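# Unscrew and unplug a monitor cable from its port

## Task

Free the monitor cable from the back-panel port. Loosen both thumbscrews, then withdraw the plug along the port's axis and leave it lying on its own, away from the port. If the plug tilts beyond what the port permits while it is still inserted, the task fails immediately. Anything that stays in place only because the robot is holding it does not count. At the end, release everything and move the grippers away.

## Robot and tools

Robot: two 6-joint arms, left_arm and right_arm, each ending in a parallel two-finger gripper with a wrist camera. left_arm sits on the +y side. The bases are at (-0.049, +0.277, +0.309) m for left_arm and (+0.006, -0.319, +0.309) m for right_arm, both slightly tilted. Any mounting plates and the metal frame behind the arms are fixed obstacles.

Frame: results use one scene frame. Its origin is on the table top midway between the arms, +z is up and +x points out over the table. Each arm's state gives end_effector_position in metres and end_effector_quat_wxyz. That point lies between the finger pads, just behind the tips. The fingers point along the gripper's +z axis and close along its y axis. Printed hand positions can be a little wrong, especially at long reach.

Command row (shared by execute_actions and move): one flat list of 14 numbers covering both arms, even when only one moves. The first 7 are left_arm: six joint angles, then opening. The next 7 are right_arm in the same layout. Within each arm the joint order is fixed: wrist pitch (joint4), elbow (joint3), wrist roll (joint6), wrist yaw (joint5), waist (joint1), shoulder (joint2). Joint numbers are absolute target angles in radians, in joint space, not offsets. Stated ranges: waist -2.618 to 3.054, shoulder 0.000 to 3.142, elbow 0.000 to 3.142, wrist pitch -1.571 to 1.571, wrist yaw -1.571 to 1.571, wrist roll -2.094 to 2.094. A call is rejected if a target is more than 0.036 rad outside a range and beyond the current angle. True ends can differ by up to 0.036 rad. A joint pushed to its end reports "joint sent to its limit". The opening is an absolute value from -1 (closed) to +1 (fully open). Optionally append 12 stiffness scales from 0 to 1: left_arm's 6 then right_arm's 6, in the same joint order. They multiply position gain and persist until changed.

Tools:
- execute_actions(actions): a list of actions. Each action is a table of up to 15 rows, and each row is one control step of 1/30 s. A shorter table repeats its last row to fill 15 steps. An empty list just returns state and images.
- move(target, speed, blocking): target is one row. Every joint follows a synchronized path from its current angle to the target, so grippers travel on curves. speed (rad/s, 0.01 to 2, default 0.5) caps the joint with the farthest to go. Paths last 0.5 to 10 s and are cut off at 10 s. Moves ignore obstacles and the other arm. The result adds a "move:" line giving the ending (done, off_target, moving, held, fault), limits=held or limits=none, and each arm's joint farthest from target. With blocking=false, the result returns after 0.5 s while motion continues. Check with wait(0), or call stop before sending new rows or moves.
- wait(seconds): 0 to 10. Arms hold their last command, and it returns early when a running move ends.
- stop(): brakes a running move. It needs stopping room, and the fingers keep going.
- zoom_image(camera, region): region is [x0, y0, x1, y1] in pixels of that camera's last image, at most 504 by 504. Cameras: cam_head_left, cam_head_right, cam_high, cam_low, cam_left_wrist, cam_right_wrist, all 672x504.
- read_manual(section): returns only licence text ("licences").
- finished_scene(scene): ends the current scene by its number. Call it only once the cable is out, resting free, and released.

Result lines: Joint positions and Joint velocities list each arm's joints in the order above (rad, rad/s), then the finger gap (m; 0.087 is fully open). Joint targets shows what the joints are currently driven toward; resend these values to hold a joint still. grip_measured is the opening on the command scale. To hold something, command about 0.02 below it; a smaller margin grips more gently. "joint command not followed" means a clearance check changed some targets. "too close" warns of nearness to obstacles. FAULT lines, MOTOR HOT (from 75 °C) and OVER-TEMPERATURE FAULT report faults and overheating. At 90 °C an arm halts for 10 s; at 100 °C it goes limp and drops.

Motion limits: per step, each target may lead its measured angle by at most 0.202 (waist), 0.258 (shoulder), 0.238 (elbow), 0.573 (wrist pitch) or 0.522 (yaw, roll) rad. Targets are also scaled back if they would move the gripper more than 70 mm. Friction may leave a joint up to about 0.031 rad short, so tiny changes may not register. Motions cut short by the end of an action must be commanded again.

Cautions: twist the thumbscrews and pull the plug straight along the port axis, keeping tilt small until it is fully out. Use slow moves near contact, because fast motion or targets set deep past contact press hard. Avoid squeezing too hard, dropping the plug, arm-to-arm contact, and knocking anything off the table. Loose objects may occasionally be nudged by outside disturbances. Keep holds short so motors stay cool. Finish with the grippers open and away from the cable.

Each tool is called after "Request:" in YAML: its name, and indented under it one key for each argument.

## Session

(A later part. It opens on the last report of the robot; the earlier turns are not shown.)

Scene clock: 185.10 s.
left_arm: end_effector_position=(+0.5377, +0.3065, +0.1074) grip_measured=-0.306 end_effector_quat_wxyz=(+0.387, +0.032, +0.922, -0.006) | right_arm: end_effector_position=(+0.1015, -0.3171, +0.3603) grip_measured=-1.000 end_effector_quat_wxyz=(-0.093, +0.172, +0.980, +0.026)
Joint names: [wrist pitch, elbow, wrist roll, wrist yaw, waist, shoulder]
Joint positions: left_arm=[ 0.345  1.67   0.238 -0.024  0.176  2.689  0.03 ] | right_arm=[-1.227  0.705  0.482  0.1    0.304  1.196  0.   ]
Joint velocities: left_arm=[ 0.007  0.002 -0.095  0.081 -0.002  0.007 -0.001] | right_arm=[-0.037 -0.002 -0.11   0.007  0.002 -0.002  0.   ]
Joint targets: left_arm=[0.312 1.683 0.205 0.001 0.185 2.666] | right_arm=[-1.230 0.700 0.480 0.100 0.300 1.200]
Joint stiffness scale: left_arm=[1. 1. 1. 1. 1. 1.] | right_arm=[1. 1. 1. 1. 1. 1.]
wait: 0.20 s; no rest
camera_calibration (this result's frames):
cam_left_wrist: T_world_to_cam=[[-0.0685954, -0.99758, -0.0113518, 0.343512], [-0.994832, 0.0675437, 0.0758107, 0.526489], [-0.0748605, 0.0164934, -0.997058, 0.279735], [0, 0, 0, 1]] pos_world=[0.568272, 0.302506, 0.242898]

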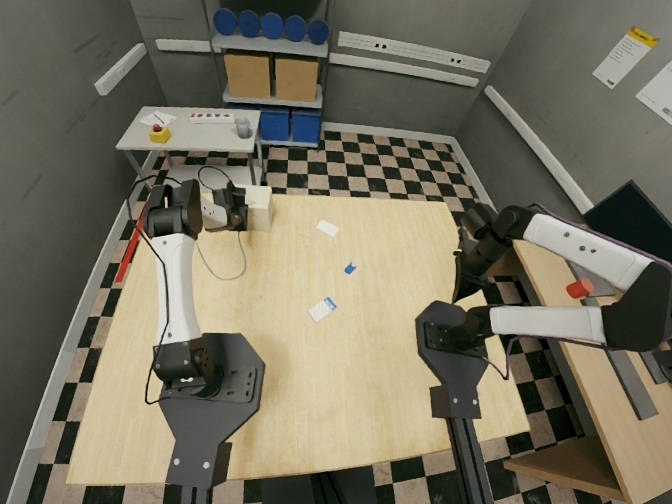

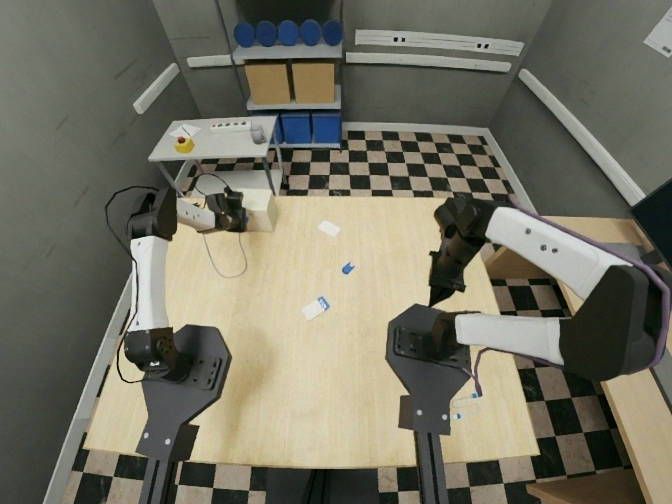

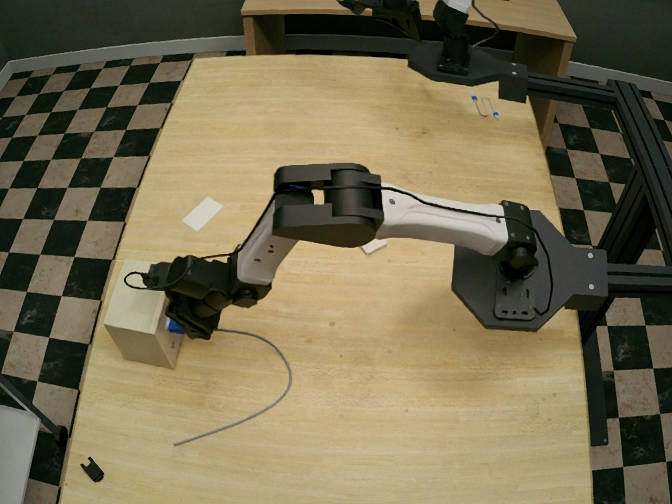

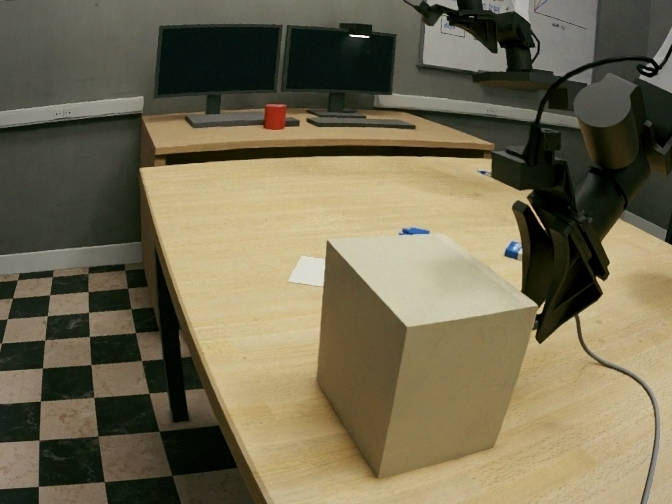

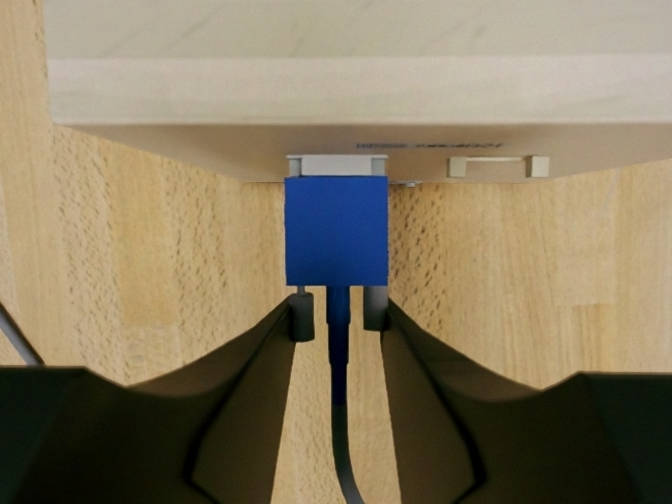

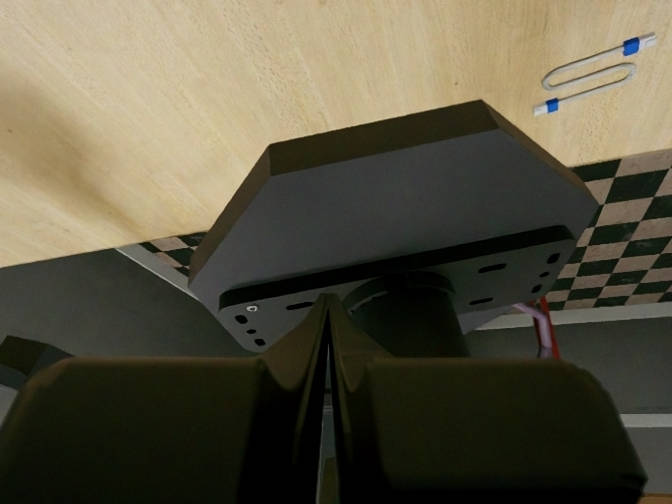

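Request:
execute_actions:
  actions:
    - [[0.338,1.697,0.19,0.024,0.19,2.656,-0.4,-1.23,0.7,0.48,0.1,0.3,1.2,-1],[0.33,1.70,0.176,0.048,0.198,2.655,-0.4,-1.23,0.7,0.48,0.1,0.3,1.2,-1],[0.32,1.705,0.162,0.072,0.205,2.653,-0.4,-1.23,0.7,0.48,0.1,0.3,1.2,-1],[0.311,1.709,0.148,0.096,0.213,2.653,-0.4,-1.23,0.7,0.48,0.1,0.3,1.2,-1],[0.302,1.713,0.134,0.12,0.22,2.652,-0.4,-1.23,0.7,0.48,0.1,0.3,1.2,-1],[0.294,1.719,0.12,0.143,0.228,2.652,-0.4,-1.23,0.7,0.48,0.1,0.3,1.2,-1],[0.285,1.724,0.106,0.167,0.235,2.653,-0.4,-1.23,0.7,0.48,0.1,0.3,1.2,-1],[0.277,1.729,0.093,0.191,0.243,2.654,-0.4,-1.23,0.7,0.48,0.1,0.3,1.2,-1],[0.269,1.736,0.08,0.215,0.251,2.656,-0.4,-1.23,0.7,0.48,0.1,0.3,1.2,-1],[0.262,1.743,0.067,0.239,0.259,2.659,-0.4,-1.23,0.7,0.48,0.1,0.3,1.2,-1],[0.254,1.749,0.054,0.263,0.267,2.662,-0.4,-1.23,0.7,0.48,0.1,0.3,1.2,-1],[0.247,1.757,0.041,0.288,0.276,2.666,-0.4,-1.23,0.7,0.48,0.1,0.3,1.2,-1]]

Request:
wait:
  seconds: 0.2

Scene clock: 186.67 s.
left_arm: end_effector_position=(+0.5366, +0.3042, +0.1093) grip_measured=-0.351 end_effector_quat_wxyz=(+0.375, -0.031, +0.916, -0.140) | right_arm: end_effector_position=(+0.1015, -0.3171, +0.3603) grip_measured=-1.000 end_effector_quat_wxyz=(-0.093, +0.172, +0.980, +0.026)
Joint names: [wrist pitch, elbow, wrist roll, wrist yaw, waist, shoulder]
Joint positions: left_arm=[0.25  1.729 0.072 0.234 0.257 2.698 0.028] | right_arm=[-1.227  0.705  0.482  0.1    0.304  1.196  0.   ]
Joint velocities: left_arm=[-0.11   0.09  -0.198  0.3    0.095 -0.007  0.   ] | right_arm=[ 0.007  0.017 -0.051 -0.125 -0.017  0.002  0.   ]
Joint targets: left_arm=[0.247 1.757 0.041 0.288 0.276 2.666] | right_arm=[-1.230 0.700 0.480 0.100 0.300 1.200]
Joint stiffness scale: left_arm=[1. 1. 1. 1. 1. 1.] | right_arm=[1. 1. 1. 1. 1. 1.]
camera_calibration (this result's frames):
cam_left_wrist: T_world_to_cam=[[-0.0518208, -0.957741, 0.282927, 0.287887], [-0.993599, 0.0779213, 0.0817857, 0.520926], [-0.100376, -0.276878, -0.955648, 0.380034], [0, 0, 0, 1]] pos_world=[0.570657, 0.340353, 0.239123]

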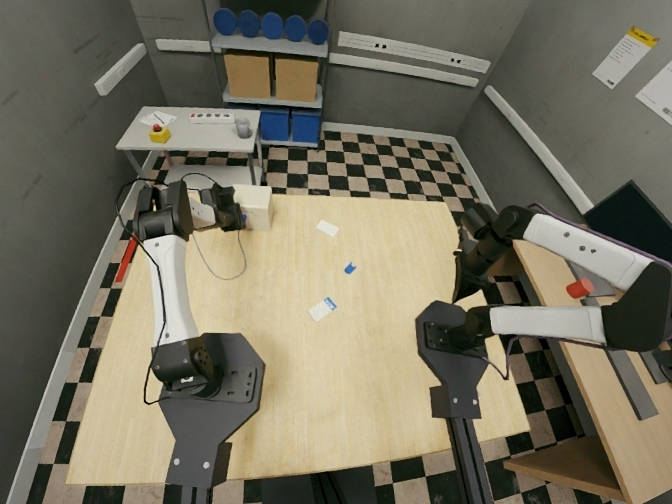

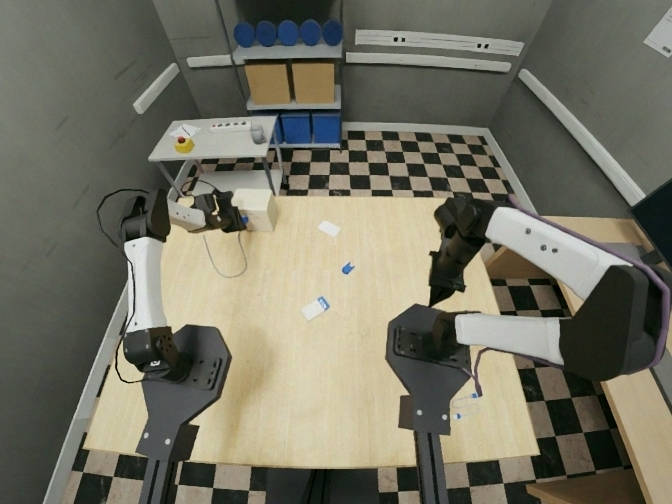

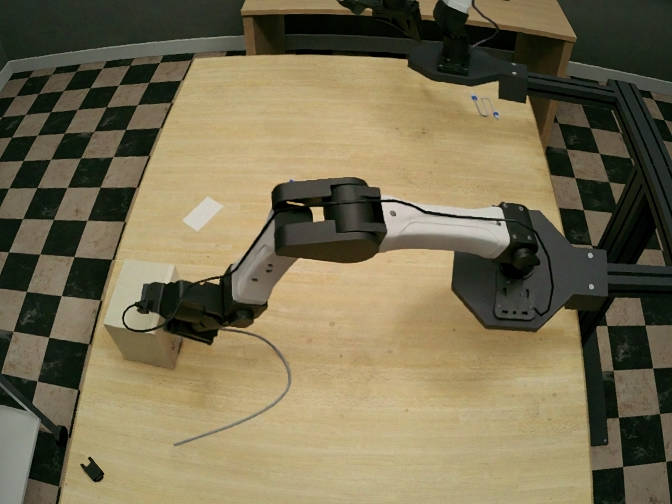

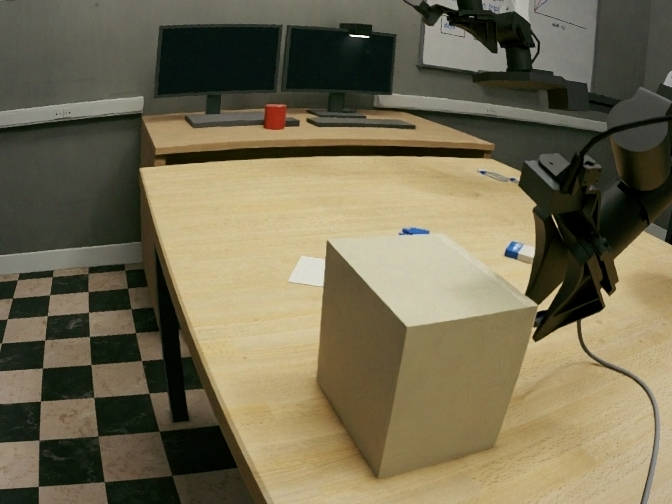

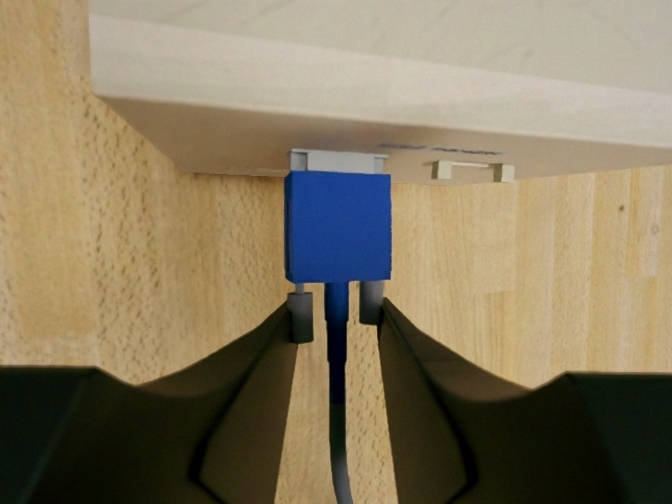

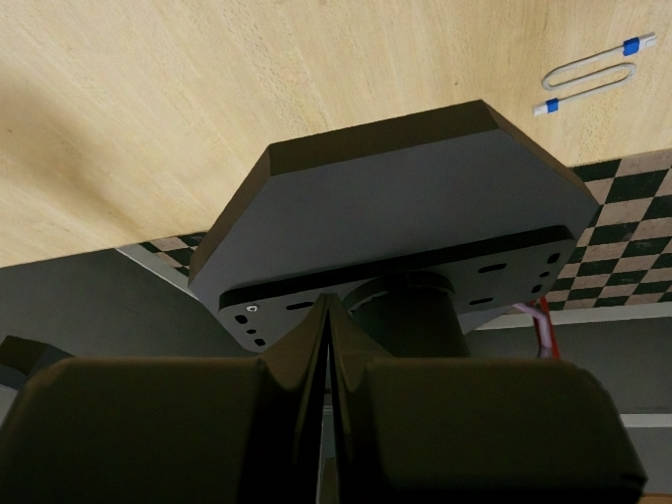

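Scene clock: 186.87 s.
left_arm: end_effector_position=(+0.5368, +0.3038, +0.1105) grip_measured=-0.359 end_effector_quat_wxyz=(+0.374, -0.039, +0.914, -0.150) | right_arm: end_effector_position=(+0.1015, -0.3171, +0.3603) grip_measured=-1.000 end_effector_quat_wxyz=(-0.093, +0.172, +0.980, +0.026)
Joint names: [wrist pitch, elbow, wrist roll, wrist yaw, waist, shoulder]
Joint positions: left_arm=[0.246 1.732 0.053 0.251 0.262 2.698 0.028] | right_arm=[-1.227  0.705  0.482  0.1    0.304  1.196  0.   ]
Joint velocities: left_arm=[-0.007 -0.012 -0.051  0.022  0.002  0.012 -0.001] | right_arm=[ 0.037 -0.007 -0.081  0.022 -0.017  0.022  0.   ]
Joint targets: left_arm=[0.247 1.757 0.041 0.288 0.276 2.666] | right_arm=[-1.230 0.700 0.480 0.100 0.300 1.200]
Joint stiffness scale: left_arm=[1. 1. 1. 1. 1. 1.] | right_arm=[1. 1. 1. 1. 1. 1.]
wait: 0.20 s; no rest
camera_calibration (this result's frames):
cam_left_wrist: T_world_to_cam=[[-0.0448383, -0.950719, 0.306795, 0.278629], [-0.99395, 0.0732779, 0.0818126, 0.522632], [-0.100262, -0.30127, -0.948253, 0.387538], [0, 0, 0, 1]] pos_world=[0.570818, 0.343355, 0.239245]

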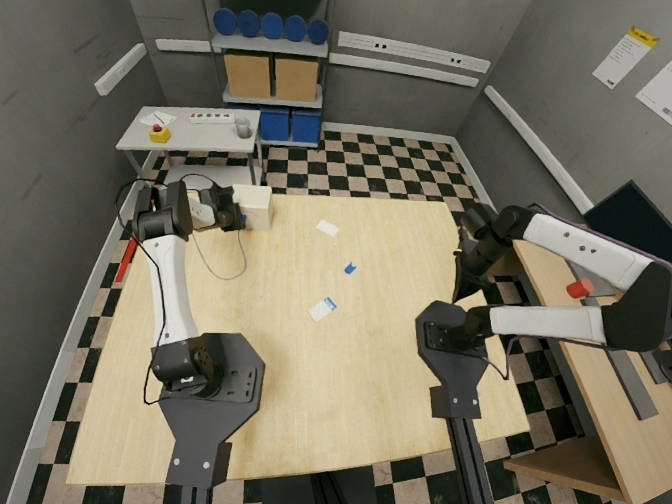

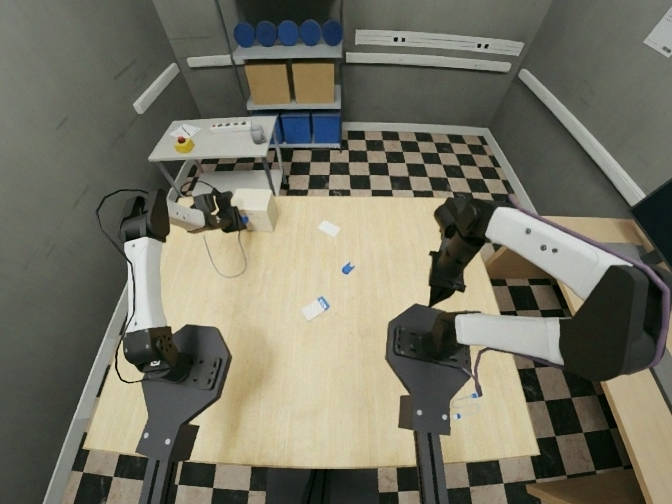

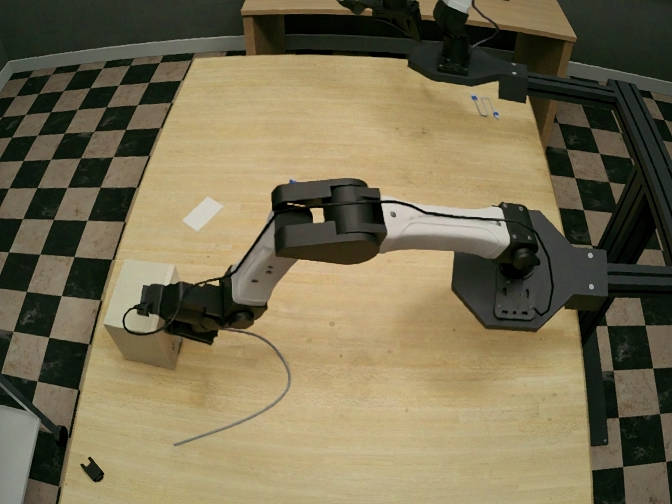

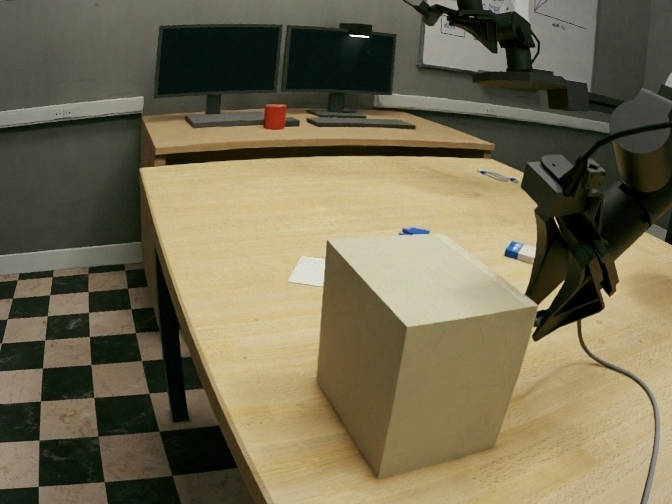

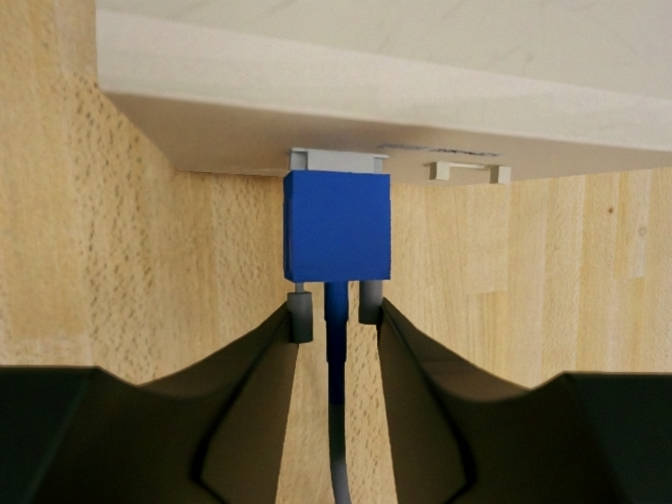

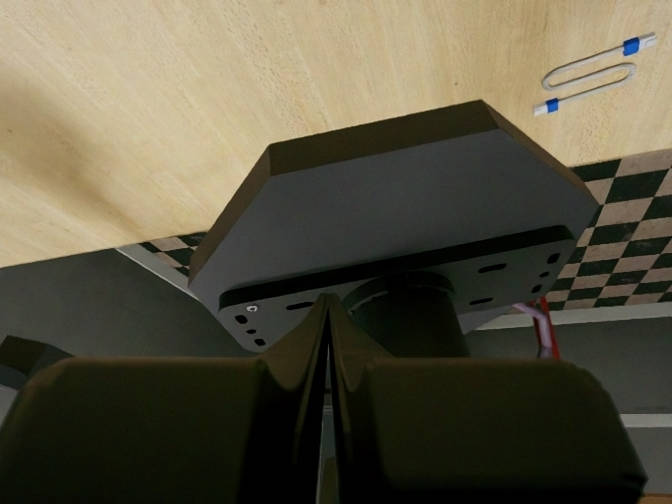

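Request:
execute_actions:
  actions:
    - [[0.246,1.735,0.053,0.251,0.262,2.70,-0.4,-1.23,0.7,0.48,0.1,0.3,1.2,-1],[0.246,1.735,0.053,0.251,0.262,2.70,-0.4,-1.23,0.7,0.48,0.1,0.3,1.2,-1],[0.246,1.735,0.053,0.251,0.262,2.70,-0.4,-1.23,0.7,0.48,0.1,0.3,1.2,-1],[0.246,1.735,0.053,0.251,0.262,2.70,0.2,-1.23,0.7,0.48,0.1,0.3,1.2,-1]]

Request:
move:
  target: [0.327,1.652,0.231,-0.031,0.171,2.668,0.2,-1.23,0.7,0.48,0.1,0.3,1.2,-1]
  speed: 0.4

Request:
zoom_image:
  camera: "cam_left_wrist"
  region: [270,250,410,355]

Scene clock: 187.87 s.
left_arm: end_effector_position=(+0.5363, +0.3035, +0.1083) grip_measured=+0.200 end_effector_quat_wxyz=(+0.373, -0.041, +0.915, -0.150) | right_arm: end_effector_position=(+0.1015, -0.3171, +0.3603) grip_measured=-1.000 end_effector_quat_wxyz=(-0.093, +0.172, +0.980, +0.026)
Joint names: [wrist pitch, elbow, wrist roll, wrist yaw, waist, shoulder]
Joint positions: left_arm=[0.251 1.732 0.05  0.249 0.262 2.703 0.052] | right_arm=[-1.227  0.705  0.482  0.1    0.304  1.196  0.   ]
Joint velocities: left_arm=[-0.007 -0.007  0.007  0.022 -0.012 -0.027 -0.   ] | right_arm=[-0.022 -0.002  0.037 -0.051 -0.017  0.027  0.   ]
Joint targets: left_arm=[0.246 1.735 0.053 0.251 0.262 2.700] | right_arm=[-1.230 0.700 0.480 0.100 0.300 1.200]
Joint stiffness scale: left_arm=[1. 1. 1. 1. 1. 1.] | right_arm=[1. 1. 1. 1. 1. 1.]
camera_calibration (this result's frames):
cam_left_wrist: T_world_to_cam=[[-0.0412594, -0.950442, 0.308151, 0.276799], [-0.994054, 0.0701519, 0.0832752, 0.523123], [-0.100766, -0.302883, -0.947686, 0.386059], [0, 0, 0, 1]] pos_world=[0.570335, 0.343314, 0.237003]

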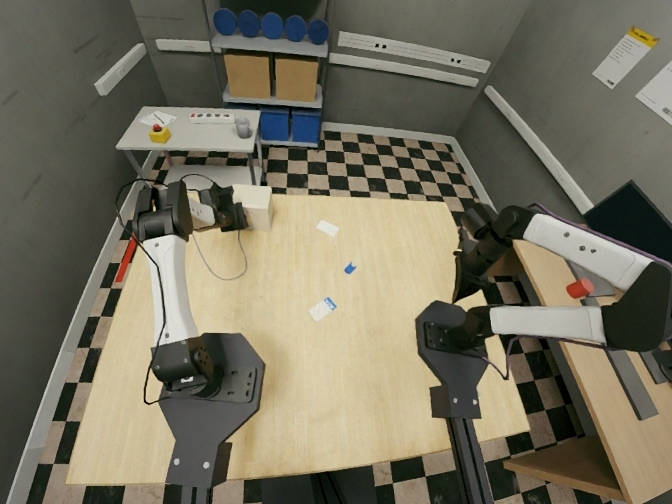

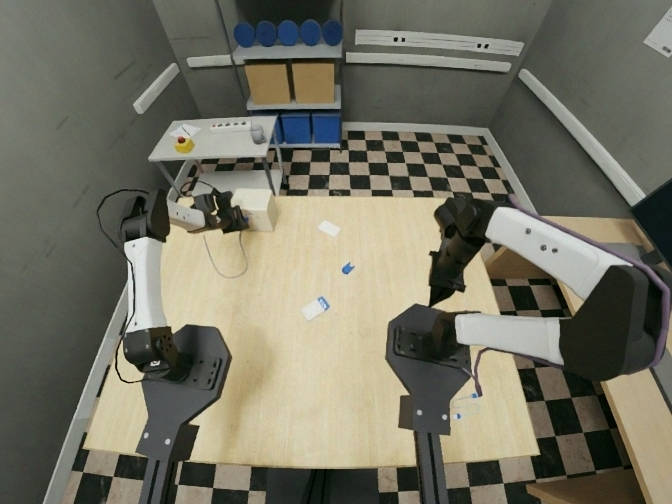

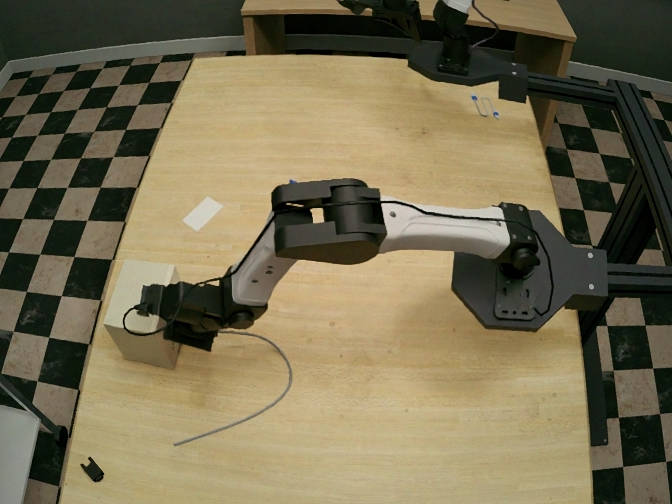

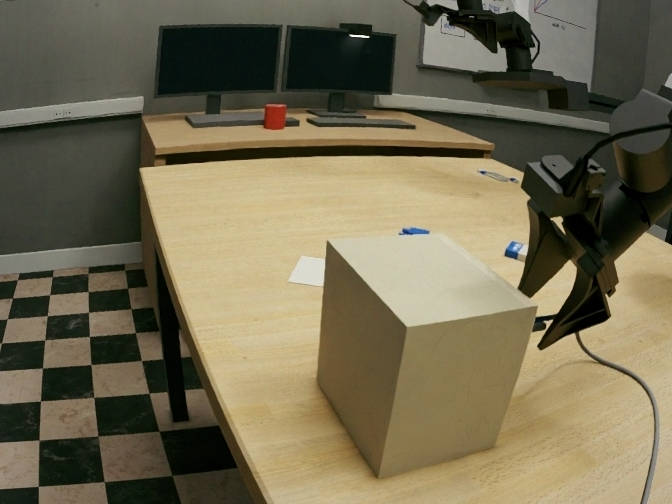

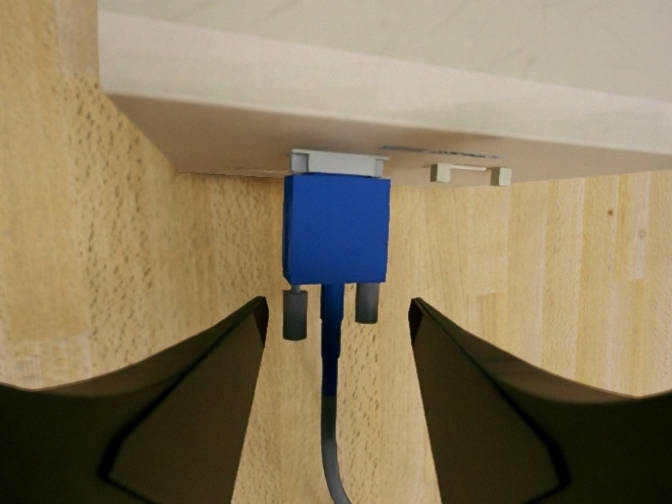

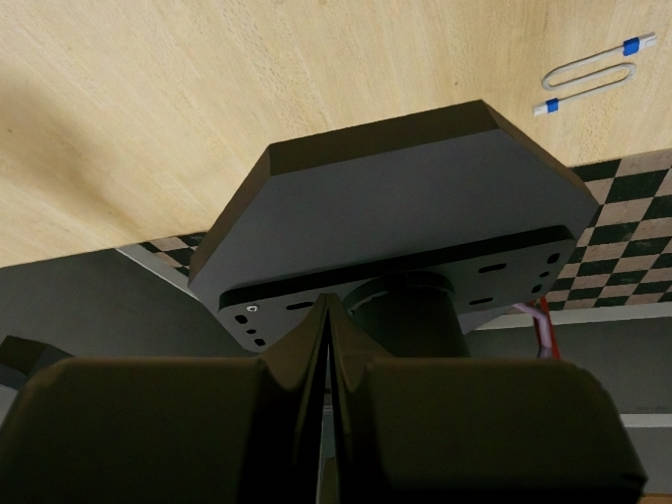

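Scene clock: 189.33 s.
left_arm: end_effector_position=(+0.5372, +0.3053, +0.1111) grip_measured=+0.200 end_effector_quat_wxyz=(+0.383, +0.028, +0.923, -0.012) | right_arm: end_effector_position=(+0.1015, -0.3171, +0.3603) grip_measured=-1.000 end_effector_quat_wxyz=(-0.093, +0.172, +0.980, +0.026)
Joint names: [wrist pitch, elbow, wrist roll, wrist yaw, waist, shoulder]
Joint positions: left_arm=[ 0.321  1.672  0.225 -0.018  0.175  2.677  0.052] | right_arm=[-1.227  0.705  0.482  0.1    0.304  1.196  0.   ]
Joint velocities: left_arm=[ 0.007  0.007 -0.081 -0.037 -0.002 -0.012 -0.   ] | right_arm=[ 0.022  0.002 -0.007 -0.081  0.002 -0.002  0.   ]
Joint targets: left_arm=[0.327 1.652 0.231 -0.031 0.171 2.668] | right_arm=[-1.230 0.700 0.480 0.100 0.300 1.200]
Joint stiffness scale: left_arm=[1. 1. 1. 1. 1. 1.] | right_arm=[1. 1. 1. 1. 1. 1.]
move: done; limits=none; left_arm: farthest joint: the elbow, 0.020 radians from its target (0.080 radians at the start); right_arm: farthest joint: the elbow, 0.005 radians from its target (0.005 radians at the start)
camera_calibration (this result's frames):
cam_left_wrist: T_world_to_cam=[[-0.0656151, -0.997839, 0.00335456, 0.33917], [-0.994271, 0.065664, 0.0843459, 0.525118], [-0.084384, 0.00219903, -0.996431, 0.292783], [0, 0, 0, 1]] pos_world=[0.569071, 0.303312, 0.246309]

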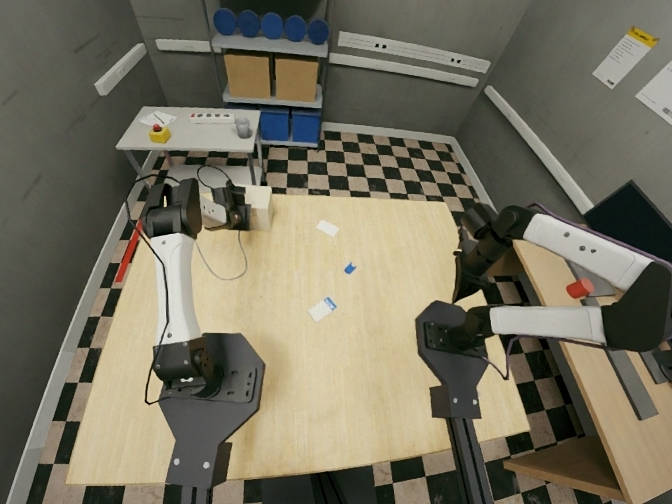

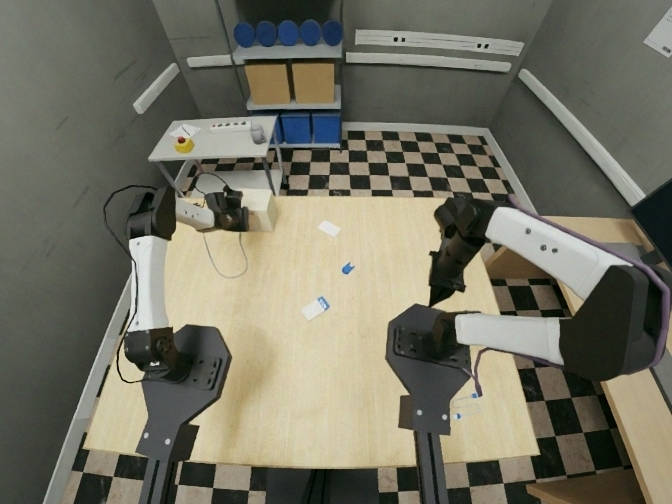

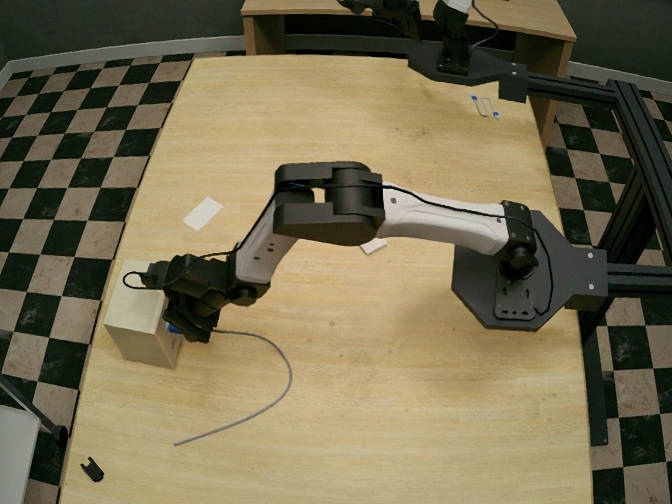

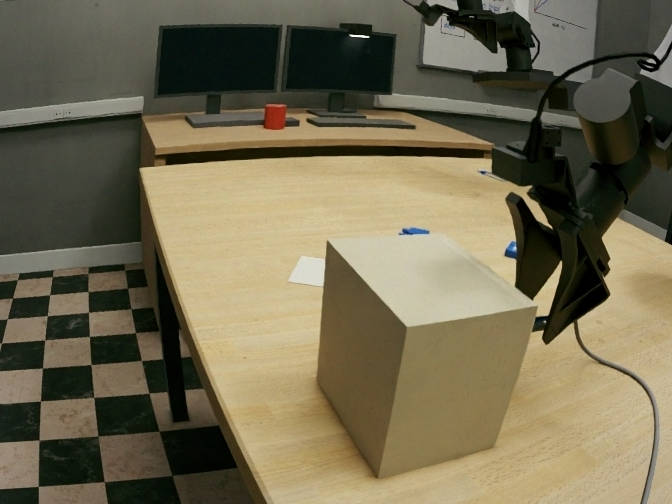

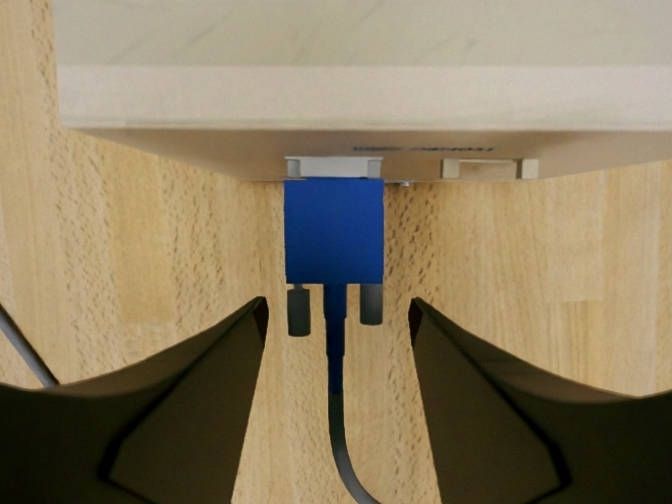

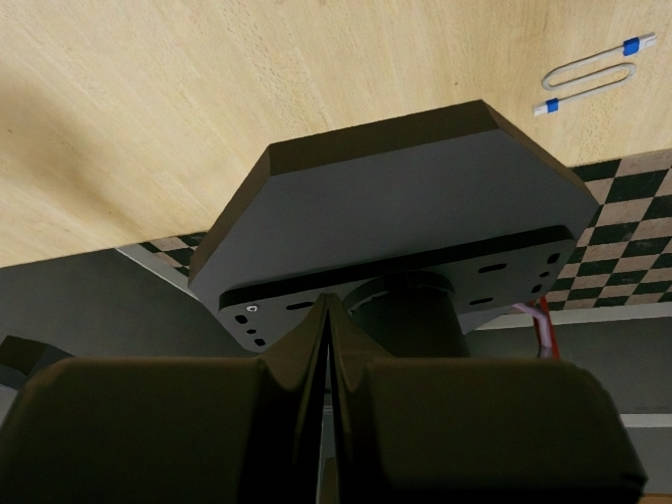

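Region (270, 250, 410, 355) of cam_left_wrist's 672x504 image, scaled by 3.600, with more detail than that image has; it fills the top 378 rows of this view, and the rest is white.

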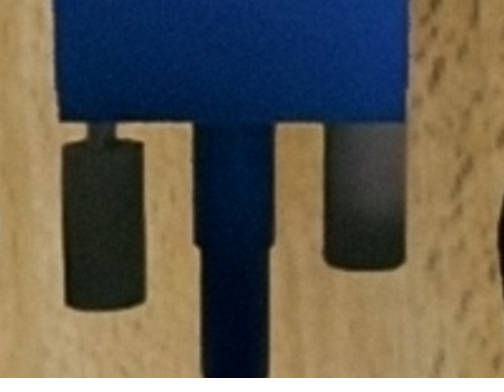

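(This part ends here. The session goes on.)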